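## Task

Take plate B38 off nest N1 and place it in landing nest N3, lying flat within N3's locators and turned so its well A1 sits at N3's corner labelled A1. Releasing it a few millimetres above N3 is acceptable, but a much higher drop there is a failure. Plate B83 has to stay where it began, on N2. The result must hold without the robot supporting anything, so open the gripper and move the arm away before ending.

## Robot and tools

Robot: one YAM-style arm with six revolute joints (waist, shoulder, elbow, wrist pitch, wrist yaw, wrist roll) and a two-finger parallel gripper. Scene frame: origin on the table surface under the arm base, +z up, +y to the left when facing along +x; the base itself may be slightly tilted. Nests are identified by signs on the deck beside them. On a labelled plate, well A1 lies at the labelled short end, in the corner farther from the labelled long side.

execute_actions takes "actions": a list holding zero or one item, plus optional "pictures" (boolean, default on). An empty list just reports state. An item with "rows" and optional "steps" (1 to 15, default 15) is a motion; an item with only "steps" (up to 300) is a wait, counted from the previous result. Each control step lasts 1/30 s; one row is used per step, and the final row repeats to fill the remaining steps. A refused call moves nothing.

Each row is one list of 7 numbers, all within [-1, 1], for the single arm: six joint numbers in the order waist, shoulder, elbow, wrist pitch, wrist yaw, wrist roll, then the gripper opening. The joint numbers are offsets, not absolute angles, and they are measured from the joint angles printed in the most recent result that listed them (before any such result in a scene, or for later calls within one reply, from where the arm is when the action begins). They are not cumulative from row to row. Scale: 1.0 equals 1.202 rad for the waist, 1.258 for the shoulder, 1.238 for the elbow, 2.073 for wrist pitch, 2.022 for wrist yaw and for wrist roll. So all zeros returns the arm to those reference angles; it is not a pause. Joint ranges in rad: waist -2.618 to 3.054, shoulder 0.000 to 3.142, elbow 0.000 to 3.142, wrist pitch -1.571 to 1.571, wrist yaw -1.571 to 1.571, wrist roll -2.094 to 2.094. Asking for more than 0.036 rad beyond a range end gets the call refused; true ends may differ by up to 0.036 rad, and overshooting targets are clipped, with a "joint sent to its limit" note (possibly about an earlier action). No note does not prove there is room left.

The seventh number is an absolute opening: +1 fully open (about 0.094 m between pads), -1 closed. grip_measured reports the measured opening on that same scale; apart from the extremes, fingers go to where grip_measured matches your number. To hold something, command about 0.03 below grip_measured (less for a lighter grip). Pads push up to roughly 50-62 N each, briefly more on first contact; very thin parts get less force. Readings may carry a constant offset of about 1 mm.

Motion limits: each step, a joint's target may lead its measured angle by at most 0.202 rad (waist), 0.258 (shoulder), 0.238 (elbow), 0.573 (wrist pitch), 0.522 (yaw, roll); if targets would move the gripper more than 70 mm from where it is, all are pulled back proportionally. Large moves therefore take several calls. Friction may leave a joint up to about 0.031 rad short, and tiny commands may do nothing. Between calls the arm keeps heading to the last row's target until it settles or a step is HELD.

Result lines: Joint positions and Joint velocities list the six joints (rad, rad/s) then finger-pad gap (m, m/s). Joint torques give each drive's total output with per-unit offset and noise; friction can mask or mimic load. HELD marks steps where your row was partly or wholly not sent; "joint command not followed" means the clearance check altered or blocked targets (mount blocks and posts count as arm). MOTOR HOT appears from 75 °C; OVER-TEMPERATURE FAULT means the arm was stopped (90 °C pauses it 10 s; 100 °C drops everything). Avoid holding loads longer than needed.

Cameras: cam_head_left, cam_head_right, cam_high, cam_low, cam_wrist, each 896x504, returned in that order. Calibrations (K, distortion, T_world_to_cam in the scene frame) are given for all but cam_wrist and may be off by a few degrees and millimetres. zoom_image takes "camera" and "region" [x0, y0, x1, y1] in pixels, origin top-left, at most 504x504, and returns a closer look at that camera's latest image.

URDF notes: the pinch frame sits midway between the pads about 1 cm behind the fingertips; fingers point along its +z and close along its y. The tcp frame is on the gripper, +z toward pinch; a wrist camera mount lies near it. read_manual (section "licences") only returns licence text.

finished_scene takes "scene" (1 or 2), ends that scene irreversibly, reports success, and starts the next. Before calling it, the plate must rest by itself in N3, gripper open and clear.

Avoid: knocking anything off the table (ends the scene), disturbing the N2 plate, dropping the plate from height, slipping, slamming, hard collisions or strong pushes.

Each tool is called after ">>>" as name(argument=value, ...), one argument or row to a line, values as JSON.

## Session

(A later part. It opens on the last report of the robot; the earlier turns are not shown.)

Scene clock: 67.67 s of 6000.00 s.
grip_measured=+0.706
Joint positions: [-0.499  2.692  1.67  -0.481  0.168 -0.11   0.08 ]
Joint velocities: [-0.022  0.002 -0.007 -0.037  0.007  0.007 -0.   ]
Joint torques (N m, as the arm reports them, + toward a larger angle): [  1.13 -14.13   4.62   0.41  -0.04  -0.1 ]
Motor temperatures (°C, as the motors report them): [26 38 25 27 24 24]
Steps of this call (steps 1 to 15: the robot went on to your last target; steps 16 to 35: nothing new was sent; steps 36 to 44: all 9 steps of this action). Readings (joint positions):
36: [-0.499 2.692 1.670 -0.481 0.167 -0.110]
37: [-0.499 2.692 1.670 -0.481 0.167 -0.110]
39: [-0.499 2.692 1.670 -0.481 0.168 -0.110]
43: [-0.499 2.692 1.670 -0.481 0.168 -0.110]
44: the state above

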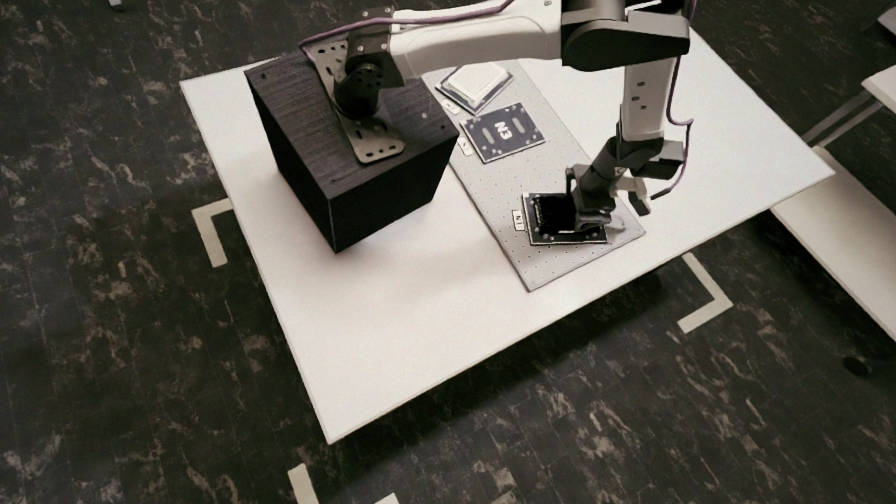

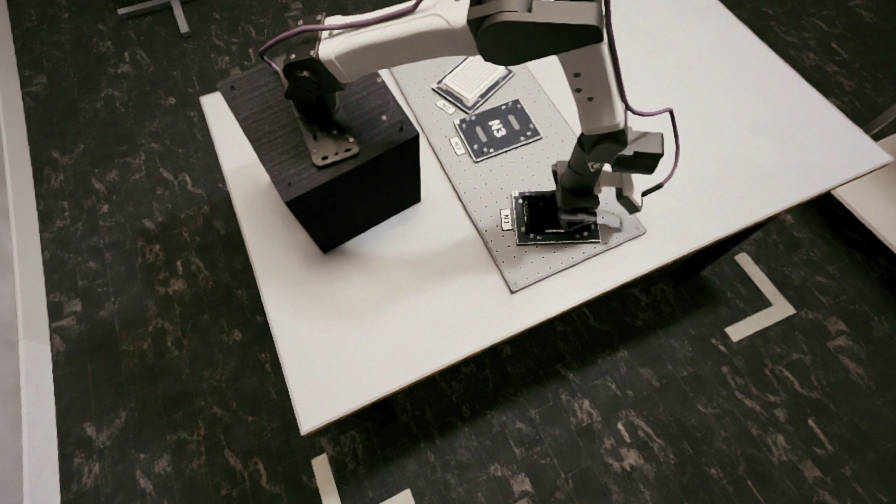

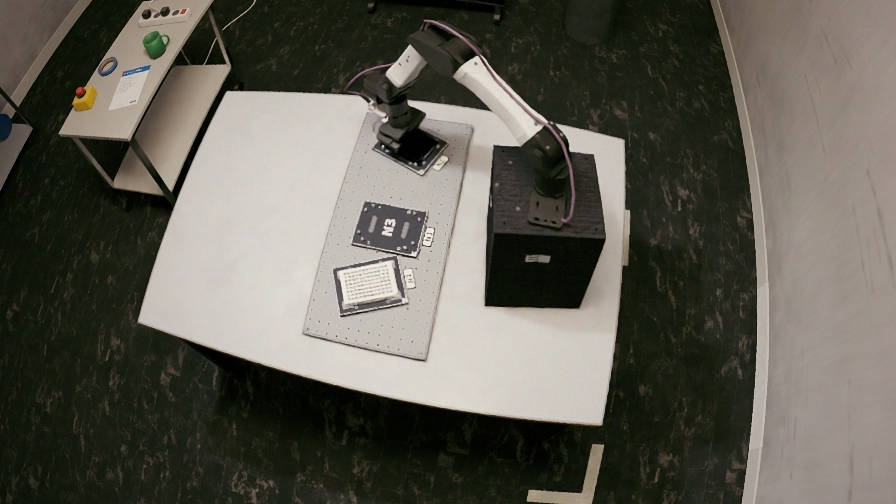

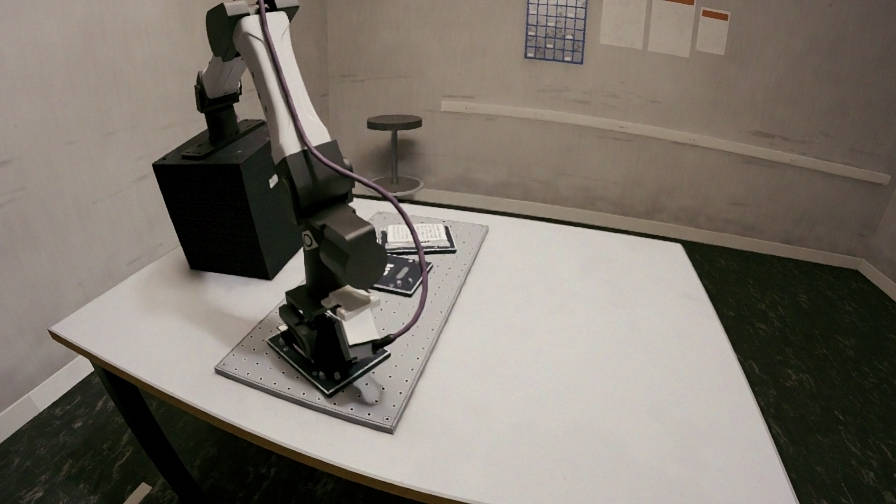

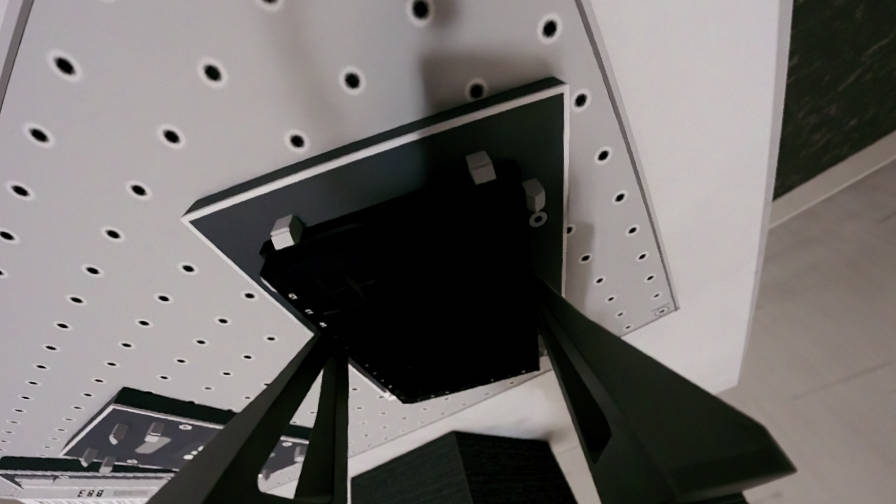

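>>> execute_actions(
  actions=[
    {"rows":[[0,-0.015,-0.006,-0.005,0,0,0.675],[0.002,-0.03,-0.012,-0.01,0,0,0.675],[0.005,-0.045,-0.018,-0.016,0,0,0.675],[0.009,-0.06,-0.025,-0.022,0,0,0.675],[0.013,-0.08,-0.034,-0.029,0,0,0.675],[0.017,-0.1,-0.043,-0.037,0,0,0.675],[0.021,-0.12,-0.051,-0.044,0,0,0.675],[0.025,-0.135,-0.058,-0.05,0,0,0.675]],"steps":15},
  ],
)

>>> zoom_image(
  camera="cam_low",
  region=[220, 220, 440, 410],
)

Scene clock: 70.20 s of 6000.00 s.
grip_measured=+0.706
Joint positions: [-0.472  2.525  1.615 -0.557  0.168 -0.11   0.08 ]
Joint velocities: [-0.002  0.002  0.007 -0.139  0.051 -0.051 -0.001]
Joint torques (N m, as the arm reports them, + toward a larger angle): [  1.43 -14.21   3.95   0.29  -0.05  -0.09]
Motor temperatures (°C, as the motors report them): [26 39 25 27 24 24]
Steps of this call (steps 1 to 15: the robot went on to your last target; steps 16 to 61: nothing new was sent; steps 62 to 76: all 15 steps of this action). Readings (joint positions):
62: [-0.499 2.692 1.670 -0.481 0.168 -0.110]
63: [-0.499 2.691 1.670 -0.482 0.168 -0.110]
65: [-0.499 2.680 1.663 -0.487 0.168 -0.110]
69: [-0.489 2.600 1.623 -0.530 0.168 -0.110]
76: the state above

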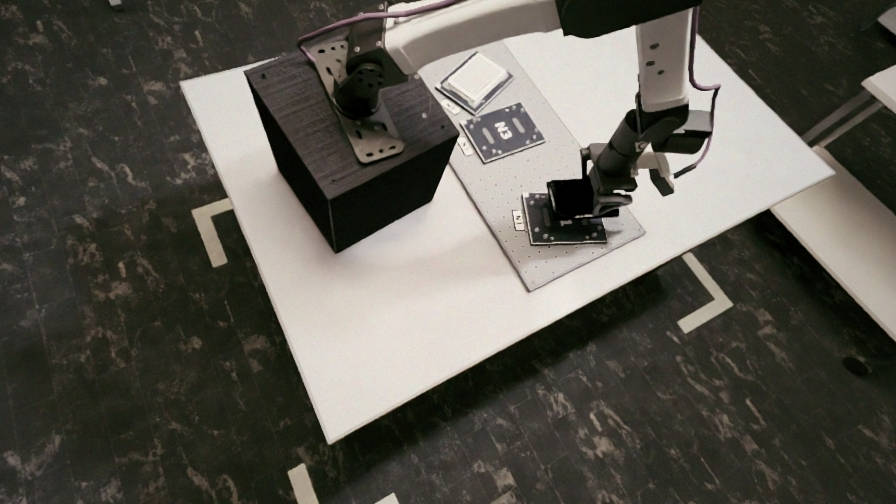

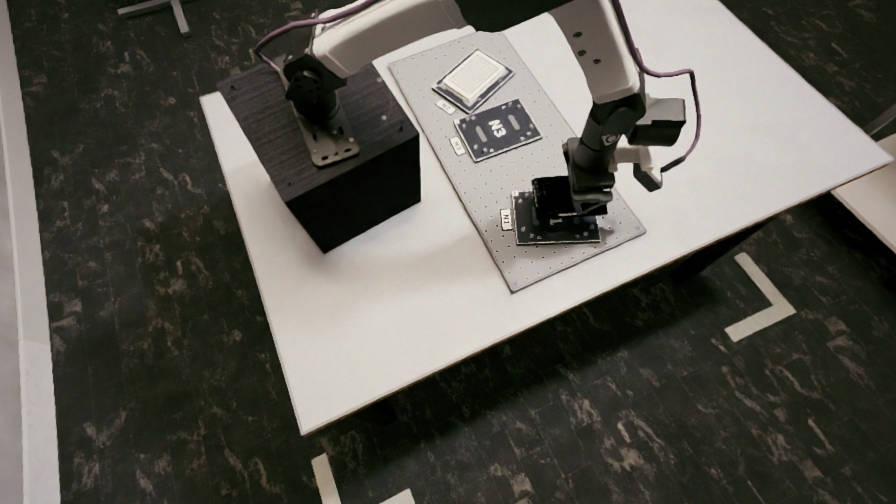

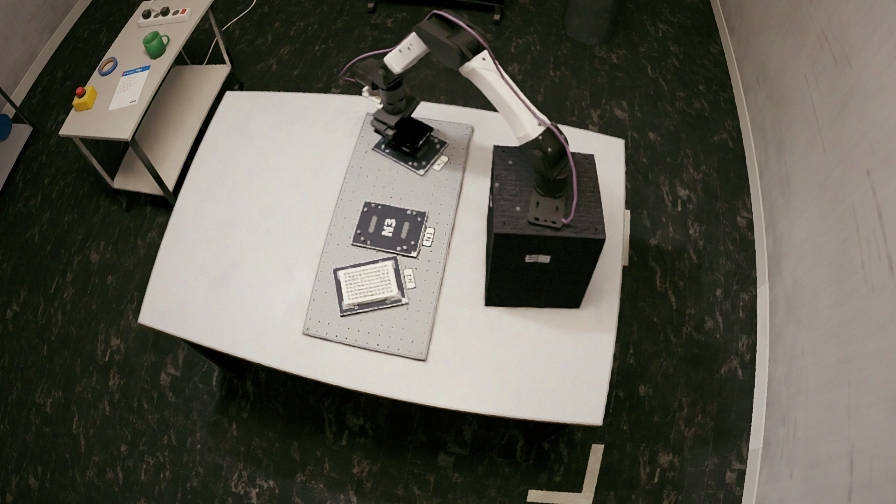

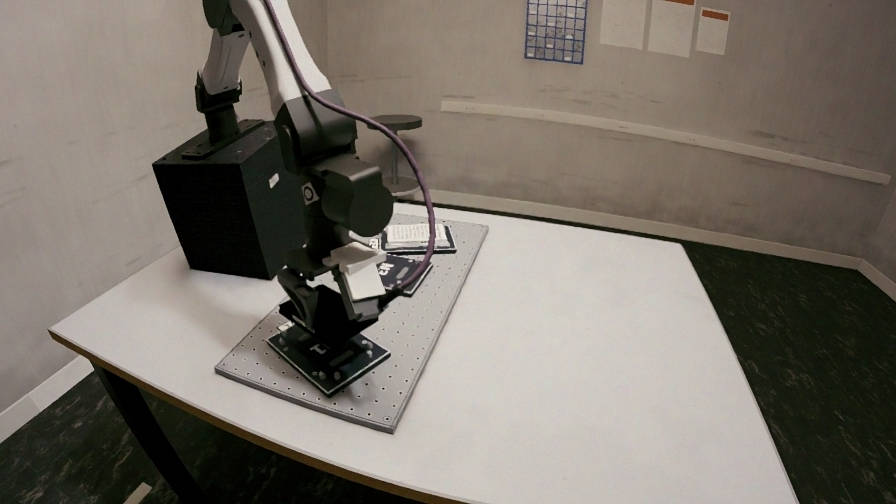

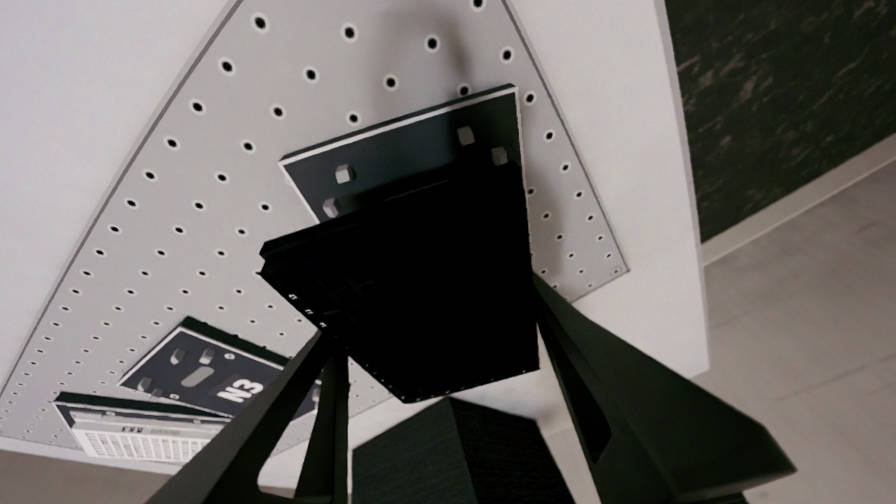

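Region (220, 220, 440, 410) of cam_low's 896x504 image, scaled by 2.291, with more detail than that image has; it fills the top 435 rows of this view, and the rest is white.

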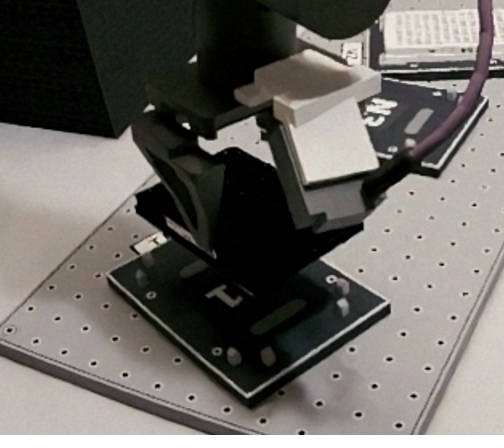

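>>> execute_actions(
  actions=[
    {"rows":[[0.02,0,-0.008,0.002,0,0.005,0.675],[0.05,0.001,-0.02,0.006,0.001,0.014,0.675],[0.09,0.002,-0.035,0.011,0.002,0.024,0.675],[0.13,0.003,-0.05,0.016,0.003,0.035,0.675],[0.17,0.004,-0.066,0.021,0.004,0.046,0.675],[0.21,0.005,-0.081,0.026,0.005,0.057,0.675],[0.25,0.006,-0.097,0.03,0.006,0.068,0.675],[0.29,0.007,-0.112,0.035,0.007,0.079,0.675],[0.33,0.008,-0.128,0.04,0.008,0.09,0.675],[0.37,0.009,-0.143,0.045,0.009,0.1,0.675],[0.41,0.01,-0.158,0.05,0.01,0.111,0.675],[0.45,0.011,-0.174,0.055,0.011,0.122,0.675],[0.48,0.012,-0.186,0.058,0.012,0.131,0.675],[0.5,0.013,-0.194,0.061,0.013,0.137,0.675],[0.504,0.013,-0.196,0.061,0.013,0.139,0.675]],"steps":15},
  ],
  pictures=false,
)

>>> execute_actions(
  actions=[
    {"steps":20},
  ],
)

>>> zoom_image(
  camera="cam_low",
  region=[280, 150, 500, 340],
)

>>> zoom_image(
  camera="cam_head_left",
  region=[420, 30, 640, 210],
)

>>> zoom_image(
  camera="cam_high",
  region=[300, 130, 500, 300],
)

Scene clock: 77.27 s of 6000.00 s.
grip_measured=+0.706
Joint positions: [ 0.132  2.525  1.407 -0.45   0.18   0.093  0.08 ]
Joint velocities: [ 1.038  0.017 -0.408  0.007 -0.095  0.432 -0.   ]
Joint torques (N m, as the arm reports them, + toward a larger angle): [ -3.27 -11.36   3.69   0.62   0.3    0.14]
Motor temperatures (°C, as the motors report them): [26 42 24 27 24 24]
Steps of this call (steps 1 to 30: the robot went on to your last target; steps 31 to 90: nothing new was sent; then 3.57 s passed at rest; steps 91 to 105: all 15 steps of this action). Readings (joint positions):
91: [-0.470 2.525 1.615 -0.576 0.168 -0.110]
92: [-0.464 2.525 1.613 -0.571 0.169 -0.106]
94: [-0.428 2.525 1.600 -0.552 0.177 -0.088]
98: [-0.250 2.525 1.540 -0.514 0.184 -0.035]
105: the state above

Scene clock: 77.93 s of 6000.00 s.
grip_measured=+0.706
Joint positions: [ 0.132  2.525  1.383 -0.44   0.187  0.16   0.08 ]
Joint velocities: [ 0.002  0.012 -0.017  0.007 -0.037 -0.037 -0.002]
Joint torques (N m, as the arm reports them, + toward a larger angle): [  1.59 -11.48   3.6    0.52   0.06   0.04]
Motor temperatures (°C, as the motors report them): [26 42 24 27 24 24]
Steps of this call (steps 1 to 20: the robot went on to your last target). Readings (joint positions):
1: [0.160 2.525 1.396 -0.450 0.177 0.105]
2: [0.175 2.525 1.388 -0.450 0.175 0.115]
4: [0.173 2.525 1.383 -0.450 0.175 0.130]
8: [0.138 2.525 1.383 -0.444 0.182 0.149]
20: the state above

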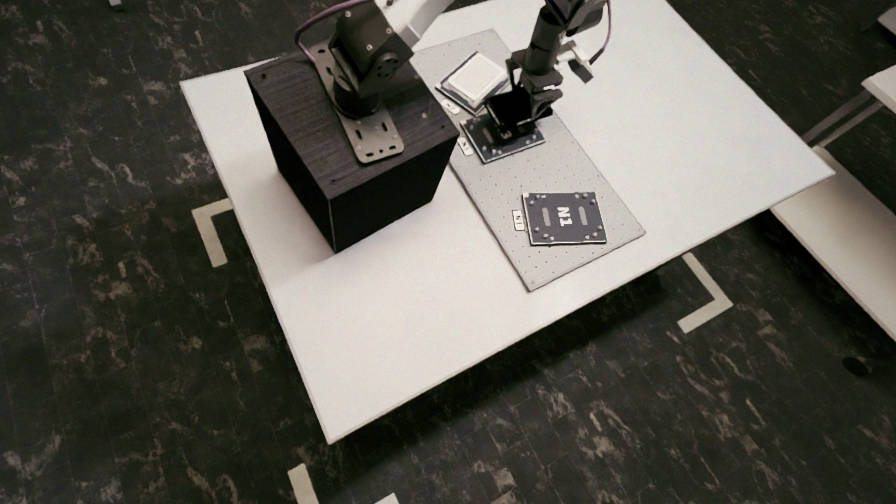

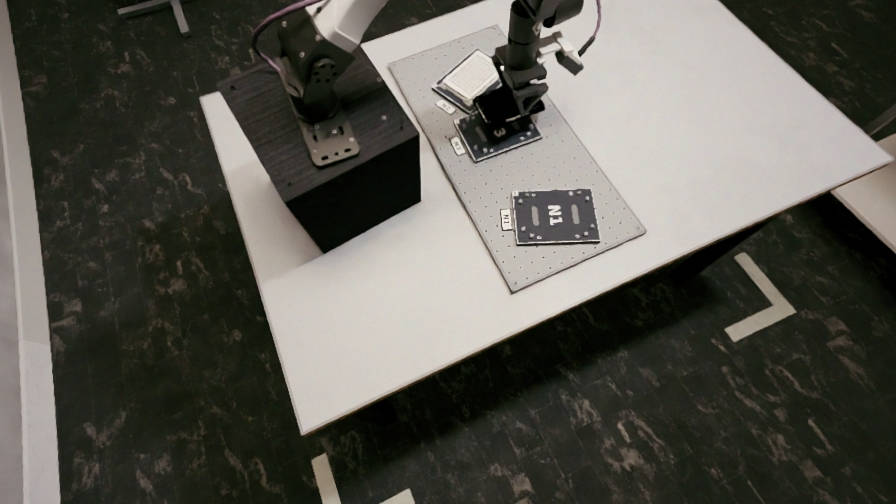

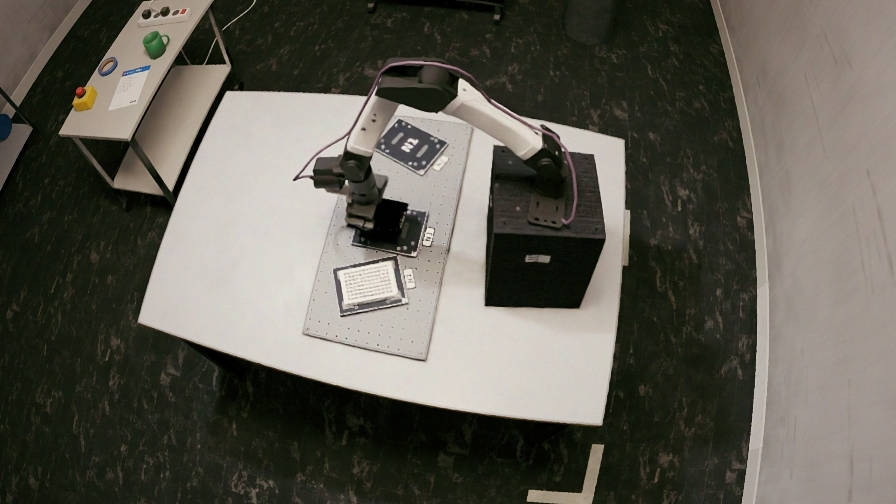

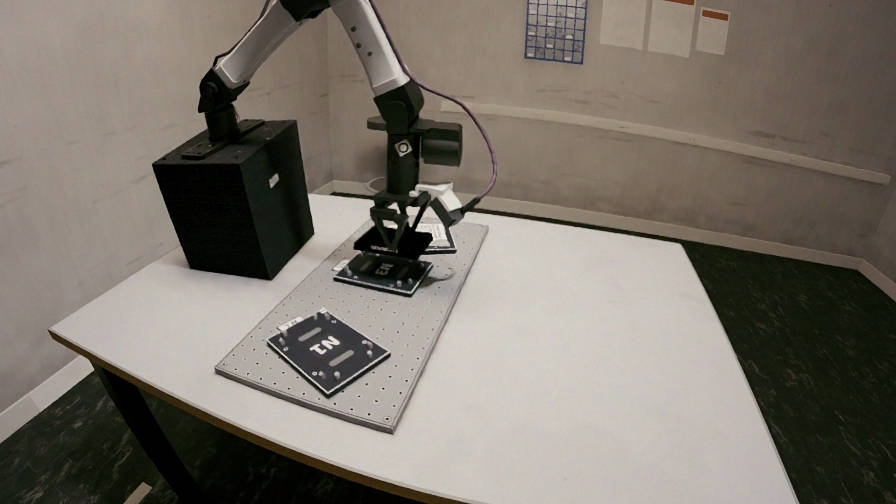

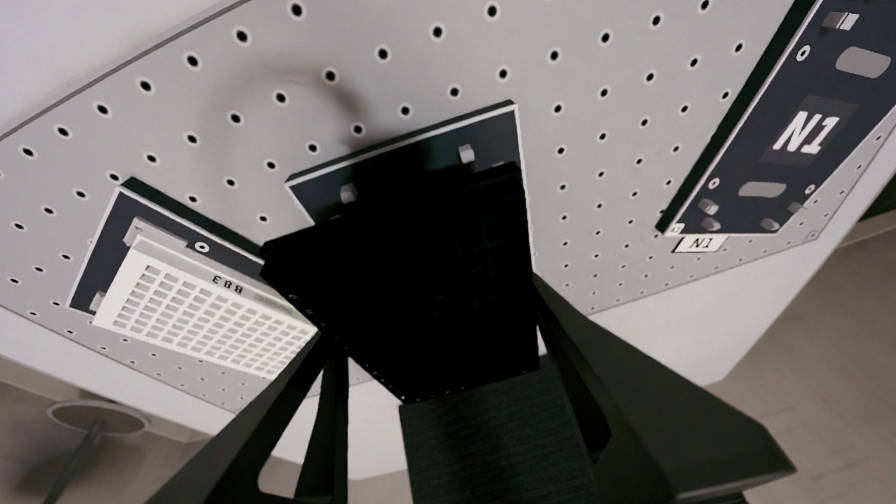

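Region (280, 150, 500, 340) of cam_low's 896x504 image, scaled by 2.291, with more detail than that image has; it fills the top 435 rows of this view, and the rest is white.

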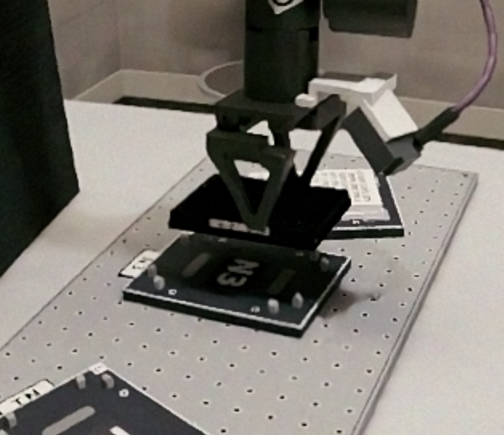

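Region (420, 30, 640, 210) of cam_head_left's 896x504 image, scaled by 2.291, with more detail than that image has; it fills the top 412 rows of this view, and the rest is white.

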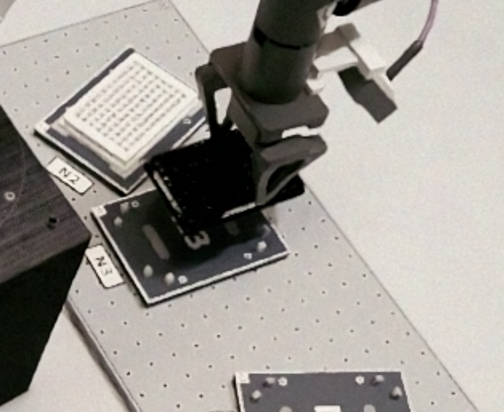

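Region (300, 130, 500, 300) of cam_high's 896x504 image, scaled by 2.520, with more detail than that image has; it fills the top 428 rows of this view, and the rest is white.

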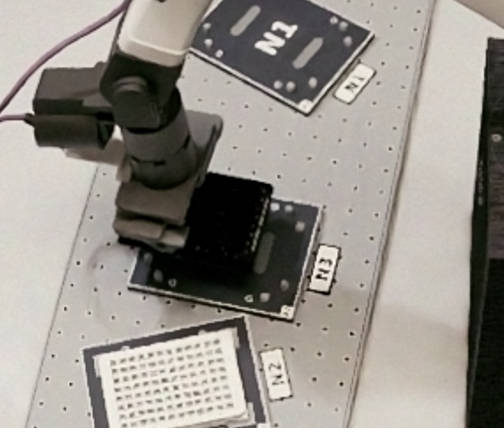

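>>> execute_actions(
  actions=[
    {"rows":[[-0.003,0.012,0.003,0.005,0,0,0.675],[-0.006,0.026,0.006,0.011,0,0,0.675],[-0.009,0.04,0.009,0.017,0,0,0.675],[-0.012,0.055,0.012,0.024,0,0,0.675],[-0.015,0.07,0.015,0.031,0,0,0.675],[-0.018,0.085,0.018,0.038,0,0,0.675],[-0.021,0.098,0.021,0.044,0,0,0.675],[-0.024,0.108,0.024,0.048,0,0.004,0.675]],"steps":15},
  ],
)

>>> zoom_image(
  camera="cam_low",
  region=[310, 200, 470, 320],
)

>>> zoom_image(
  camera="cam_head_left",
  region=[440, 60, 600, 190],
)

>>> zoom_image(
  camera="cam_high",
  region=[320, 160, 460, 280],
)

Scene clock: 82.50 s of 6000.00 s.
grip_measured=+0.706
Joint positions: [ 0.106  2.659  1.395 -0.36   0.187  0.161  0.08 ]
Joint velocities: [-0.012  0.012  0.002  0.007 -0.022 -0.066  0.002]
Joint torques (N m, as the arm reports them, + toward a larger angle): [  0.94 -12.6    4.99   0.34   0.    -0.02]
Motor temperatures (°C, as the motors report them): [26 42 24 27 24 24]
Steps of this call (steps 1 to 15: the robot went on to your last target; steps 16 to 90: nothing new was sent; then 1.07 s passed at rest; steps 91 to 105: all 15 steps of this action). Readings (joint positions):
91: [0.132 2.525 1.383 -0.440 0.187 0.161]
92: [0.132 2.526 1.383 -0.438 0.187 0.161]
94: [0.130 2.537 1.383 -0.423 0.187 0.161]
98: [0.117 2.605 1.395 -0.381 0.187 0.161]
105: the state above

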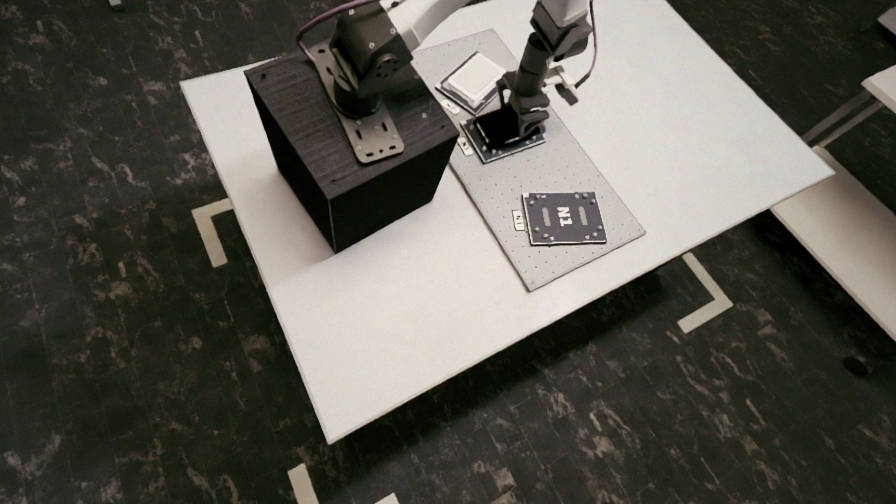

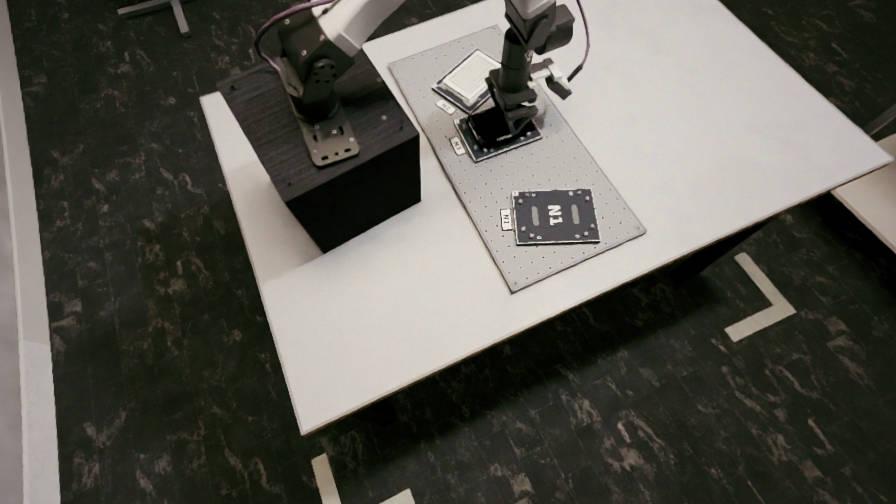

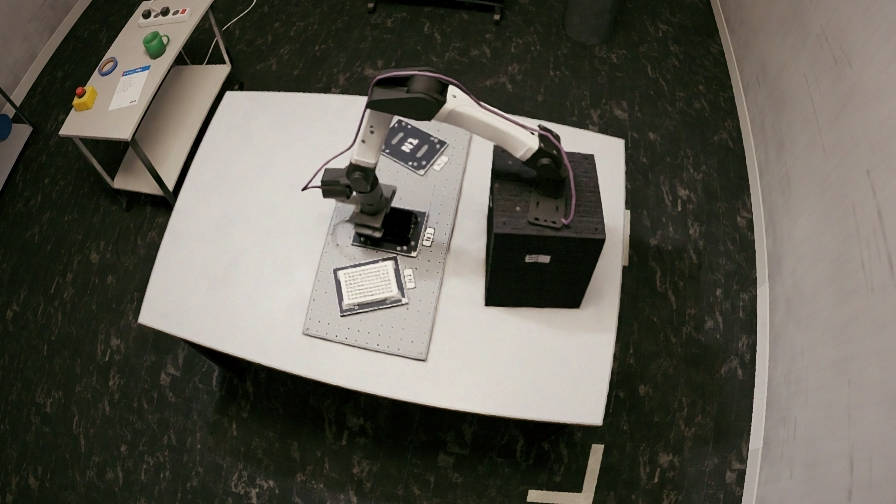

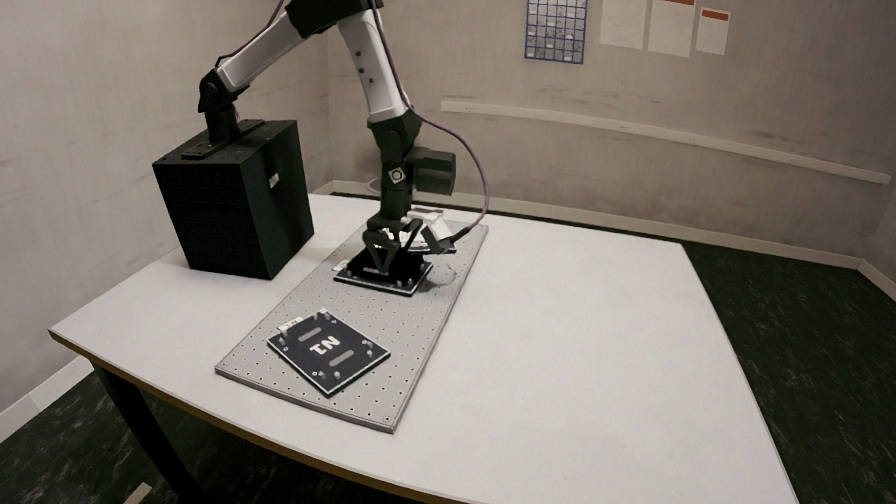

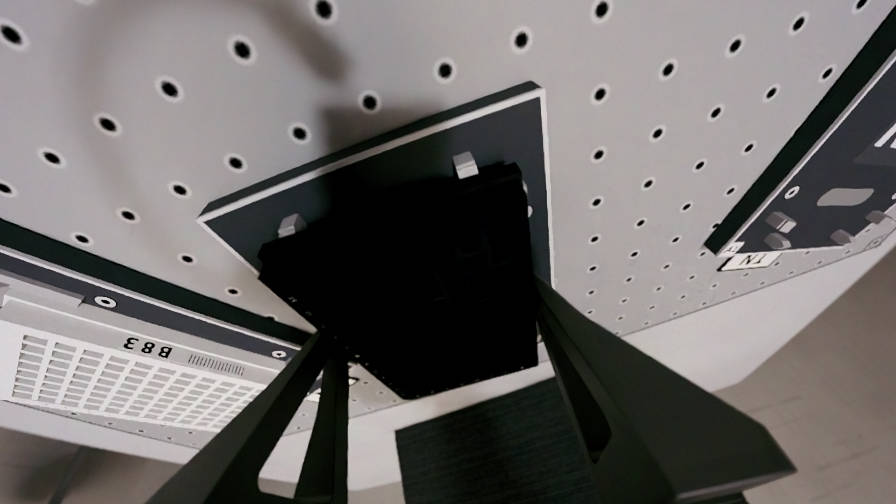

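Region (310, 200, 470, 320) of cam_low's 896x504 image, scaled by 3.150, with more detail than that image has; it fills the top 378 rows of this view, and the rest is white.

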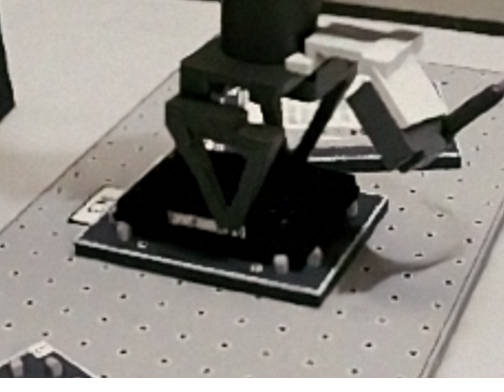

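Region (440, 60, 600, 190) of cam_head_left's 896x504 image, scaled by 3.150, with more detail than that image has; it fills the top 410 rows of this view, and the rest is white.

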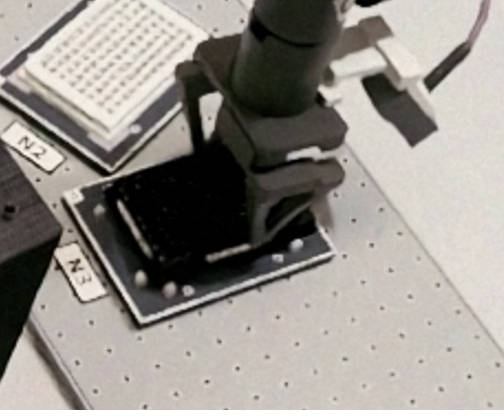

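Region (320, 160, 460, 280) of cam_high's 896x504 image, scaled by 3.600, with more detail than that image has; it fills the top 432 rows of this view, and the rest is white.

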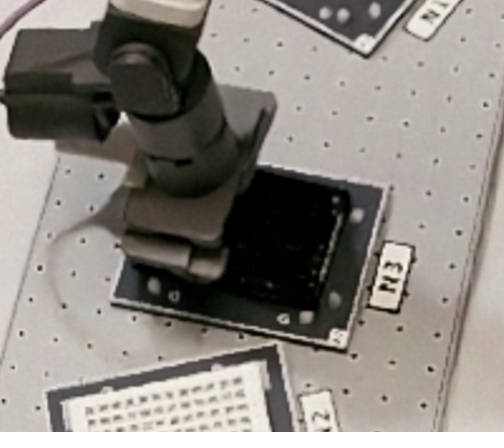

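>>> execute_actions(
  actions=[
    {"rows":[[0.005,0,-0.004,0,0,-0.008,0.675],[0.01,0,-0.008,0,0,-0.016,0.675],[0.013,0,-0.01,0,0,-0.02,0.675],[0.013,0,-0.01,0,0,-0.02,0.675],[0.013,0.004,-0.01,0.003,0,-0.02,0.675],[0.013,0.008,-0.01,0.006,0,-0.02,0.675],[0.013,0.012,-0.01,0.01,0,-0.02,0.675],[0.013,0.016,-0.01,0.013,0,-0.02,0.675]],"steps":15},
  ],
)

>>> zoom_image(
  camera="cam_low",
  region=[310, 200, 470, 320],
)

>>> zoom_image(
  camera="cam_head_left",
  region=[440, 60, 600, 190],
)

>>> zoom_image(
  camera="cam_high",
  region=[320, 160, 460, 280],
)

Scene clock: 89.60 s of 6000.00 s.
grip_measured=+0.706
Joint positions: [ 0.115  2.659  1.395 -0.349  0.189  0.133  0.08 ]
Joint velocities: [-0.002 -0.007 -0.002 -0.037 -0.007 -0.066 -0.001]
Joint torques (N m, as the arm reports them, + toward a larger angle): [  1.89 -11.16   2.81   0.52  -0.05  -0.23]
Motor temperatures (°C, as the motors report them): [26 43 25 27 24 24]
Steps of this call (steps 1 to 15: the robot went on to your last target; steps 16 to 90: nothing new was sent; then 3.60 s passed at rest; steps 91 to 105: all 15 steps of this action). Readings (joint positions):
91: [0.106 2.659 1.395 -0.358 0.187 0.161]
92: [0.106 2.659 1.395 -0.359 0.188 0.158]
94: [0.109 2.659 1.395 -0.358 0.188 0.149]
98: [0.115 2.659 1.395 -0.353 0.188 0.139]
105: the state above

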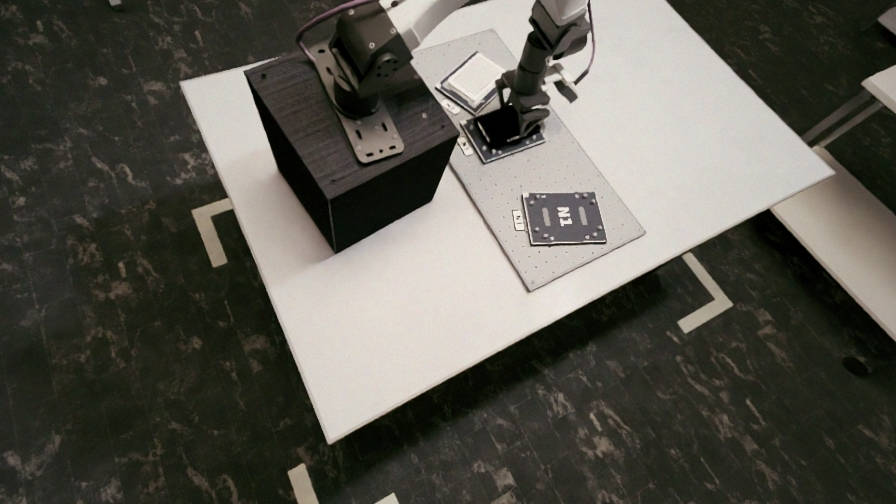

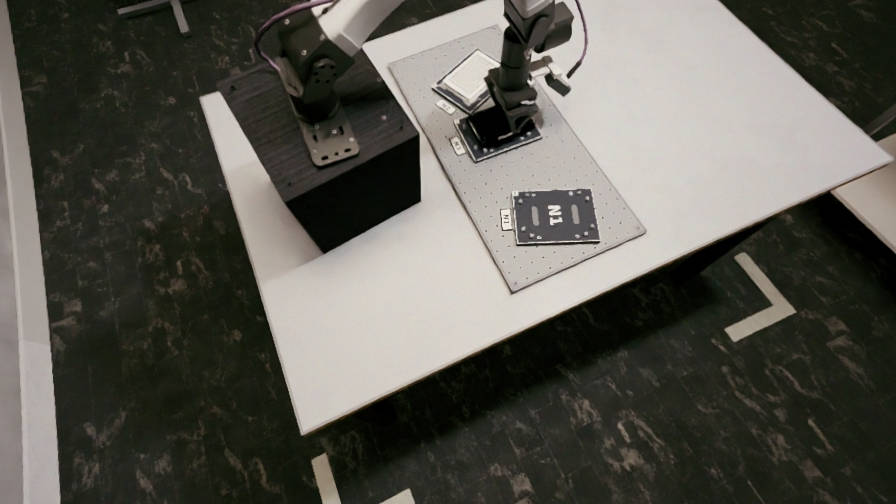

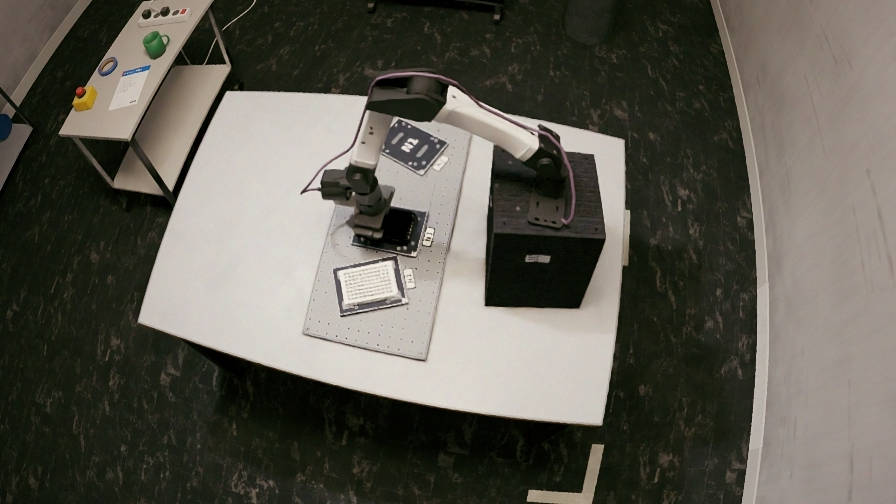

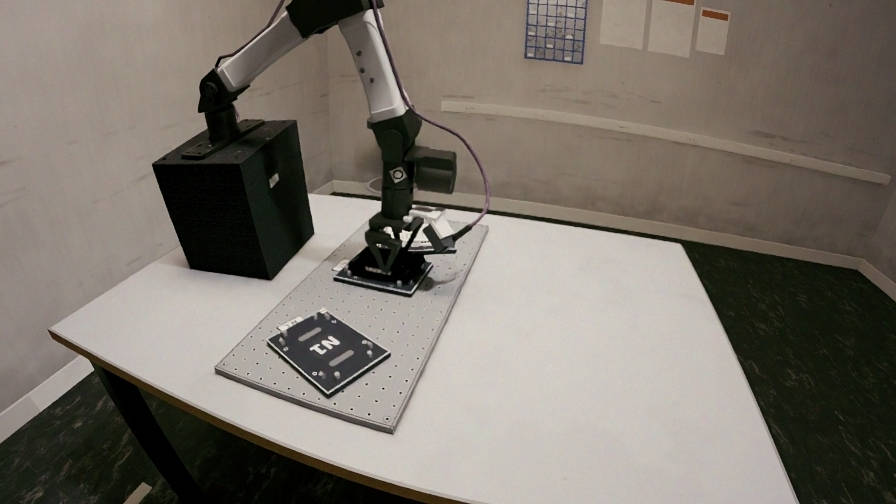

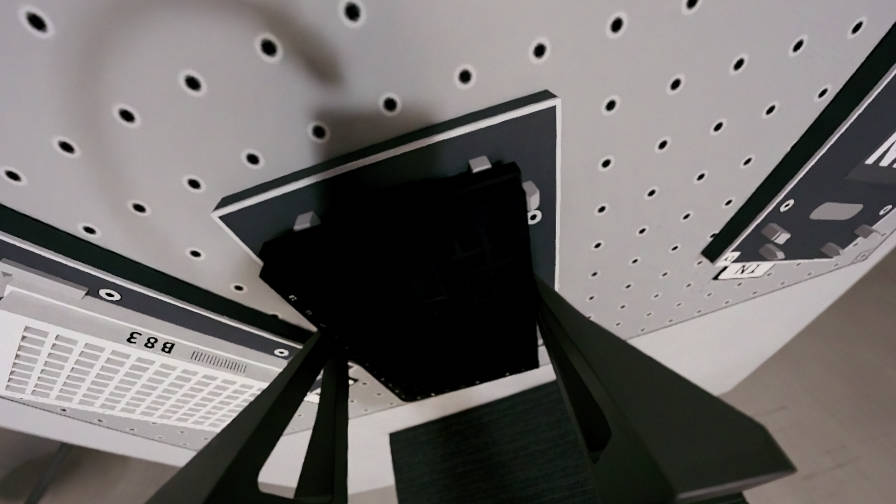

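Region (310, 200, 470, 320) of cam_low's 896x504 image, scaled by 3.150, with more detail than that image has; it fills the top 378 rows of this view, and the rest is white.

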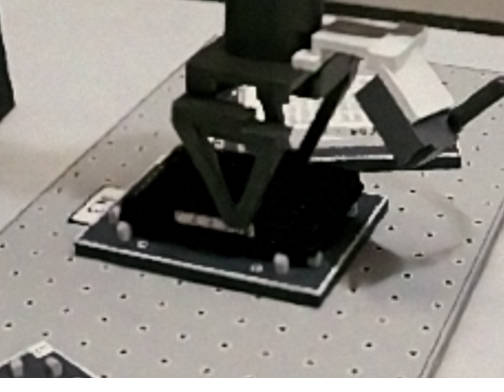

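Region (440, 60, 600, 190) of cam_head_left's 896x504 image, scaled by 3.150, with more detail than that image has; it fills the top 410 rows of this view, and the rest is white.

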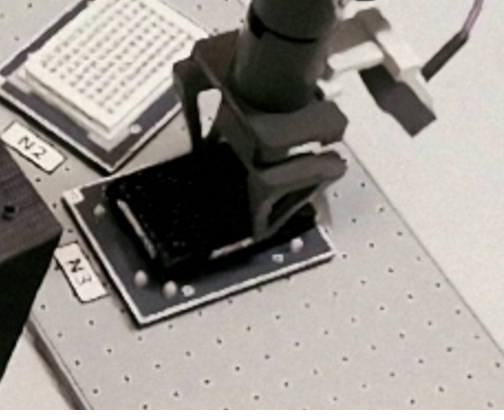

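Region (320, 160, 460, 280) of cam_high's 896x504 image, scaled by 3.600, with more detail than that image has; it fills the top 432 rows of this view, and the rest is white.

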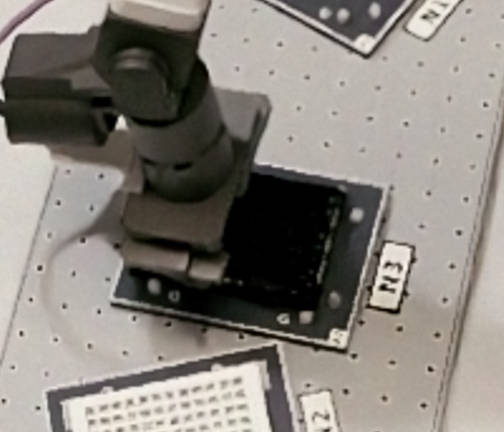

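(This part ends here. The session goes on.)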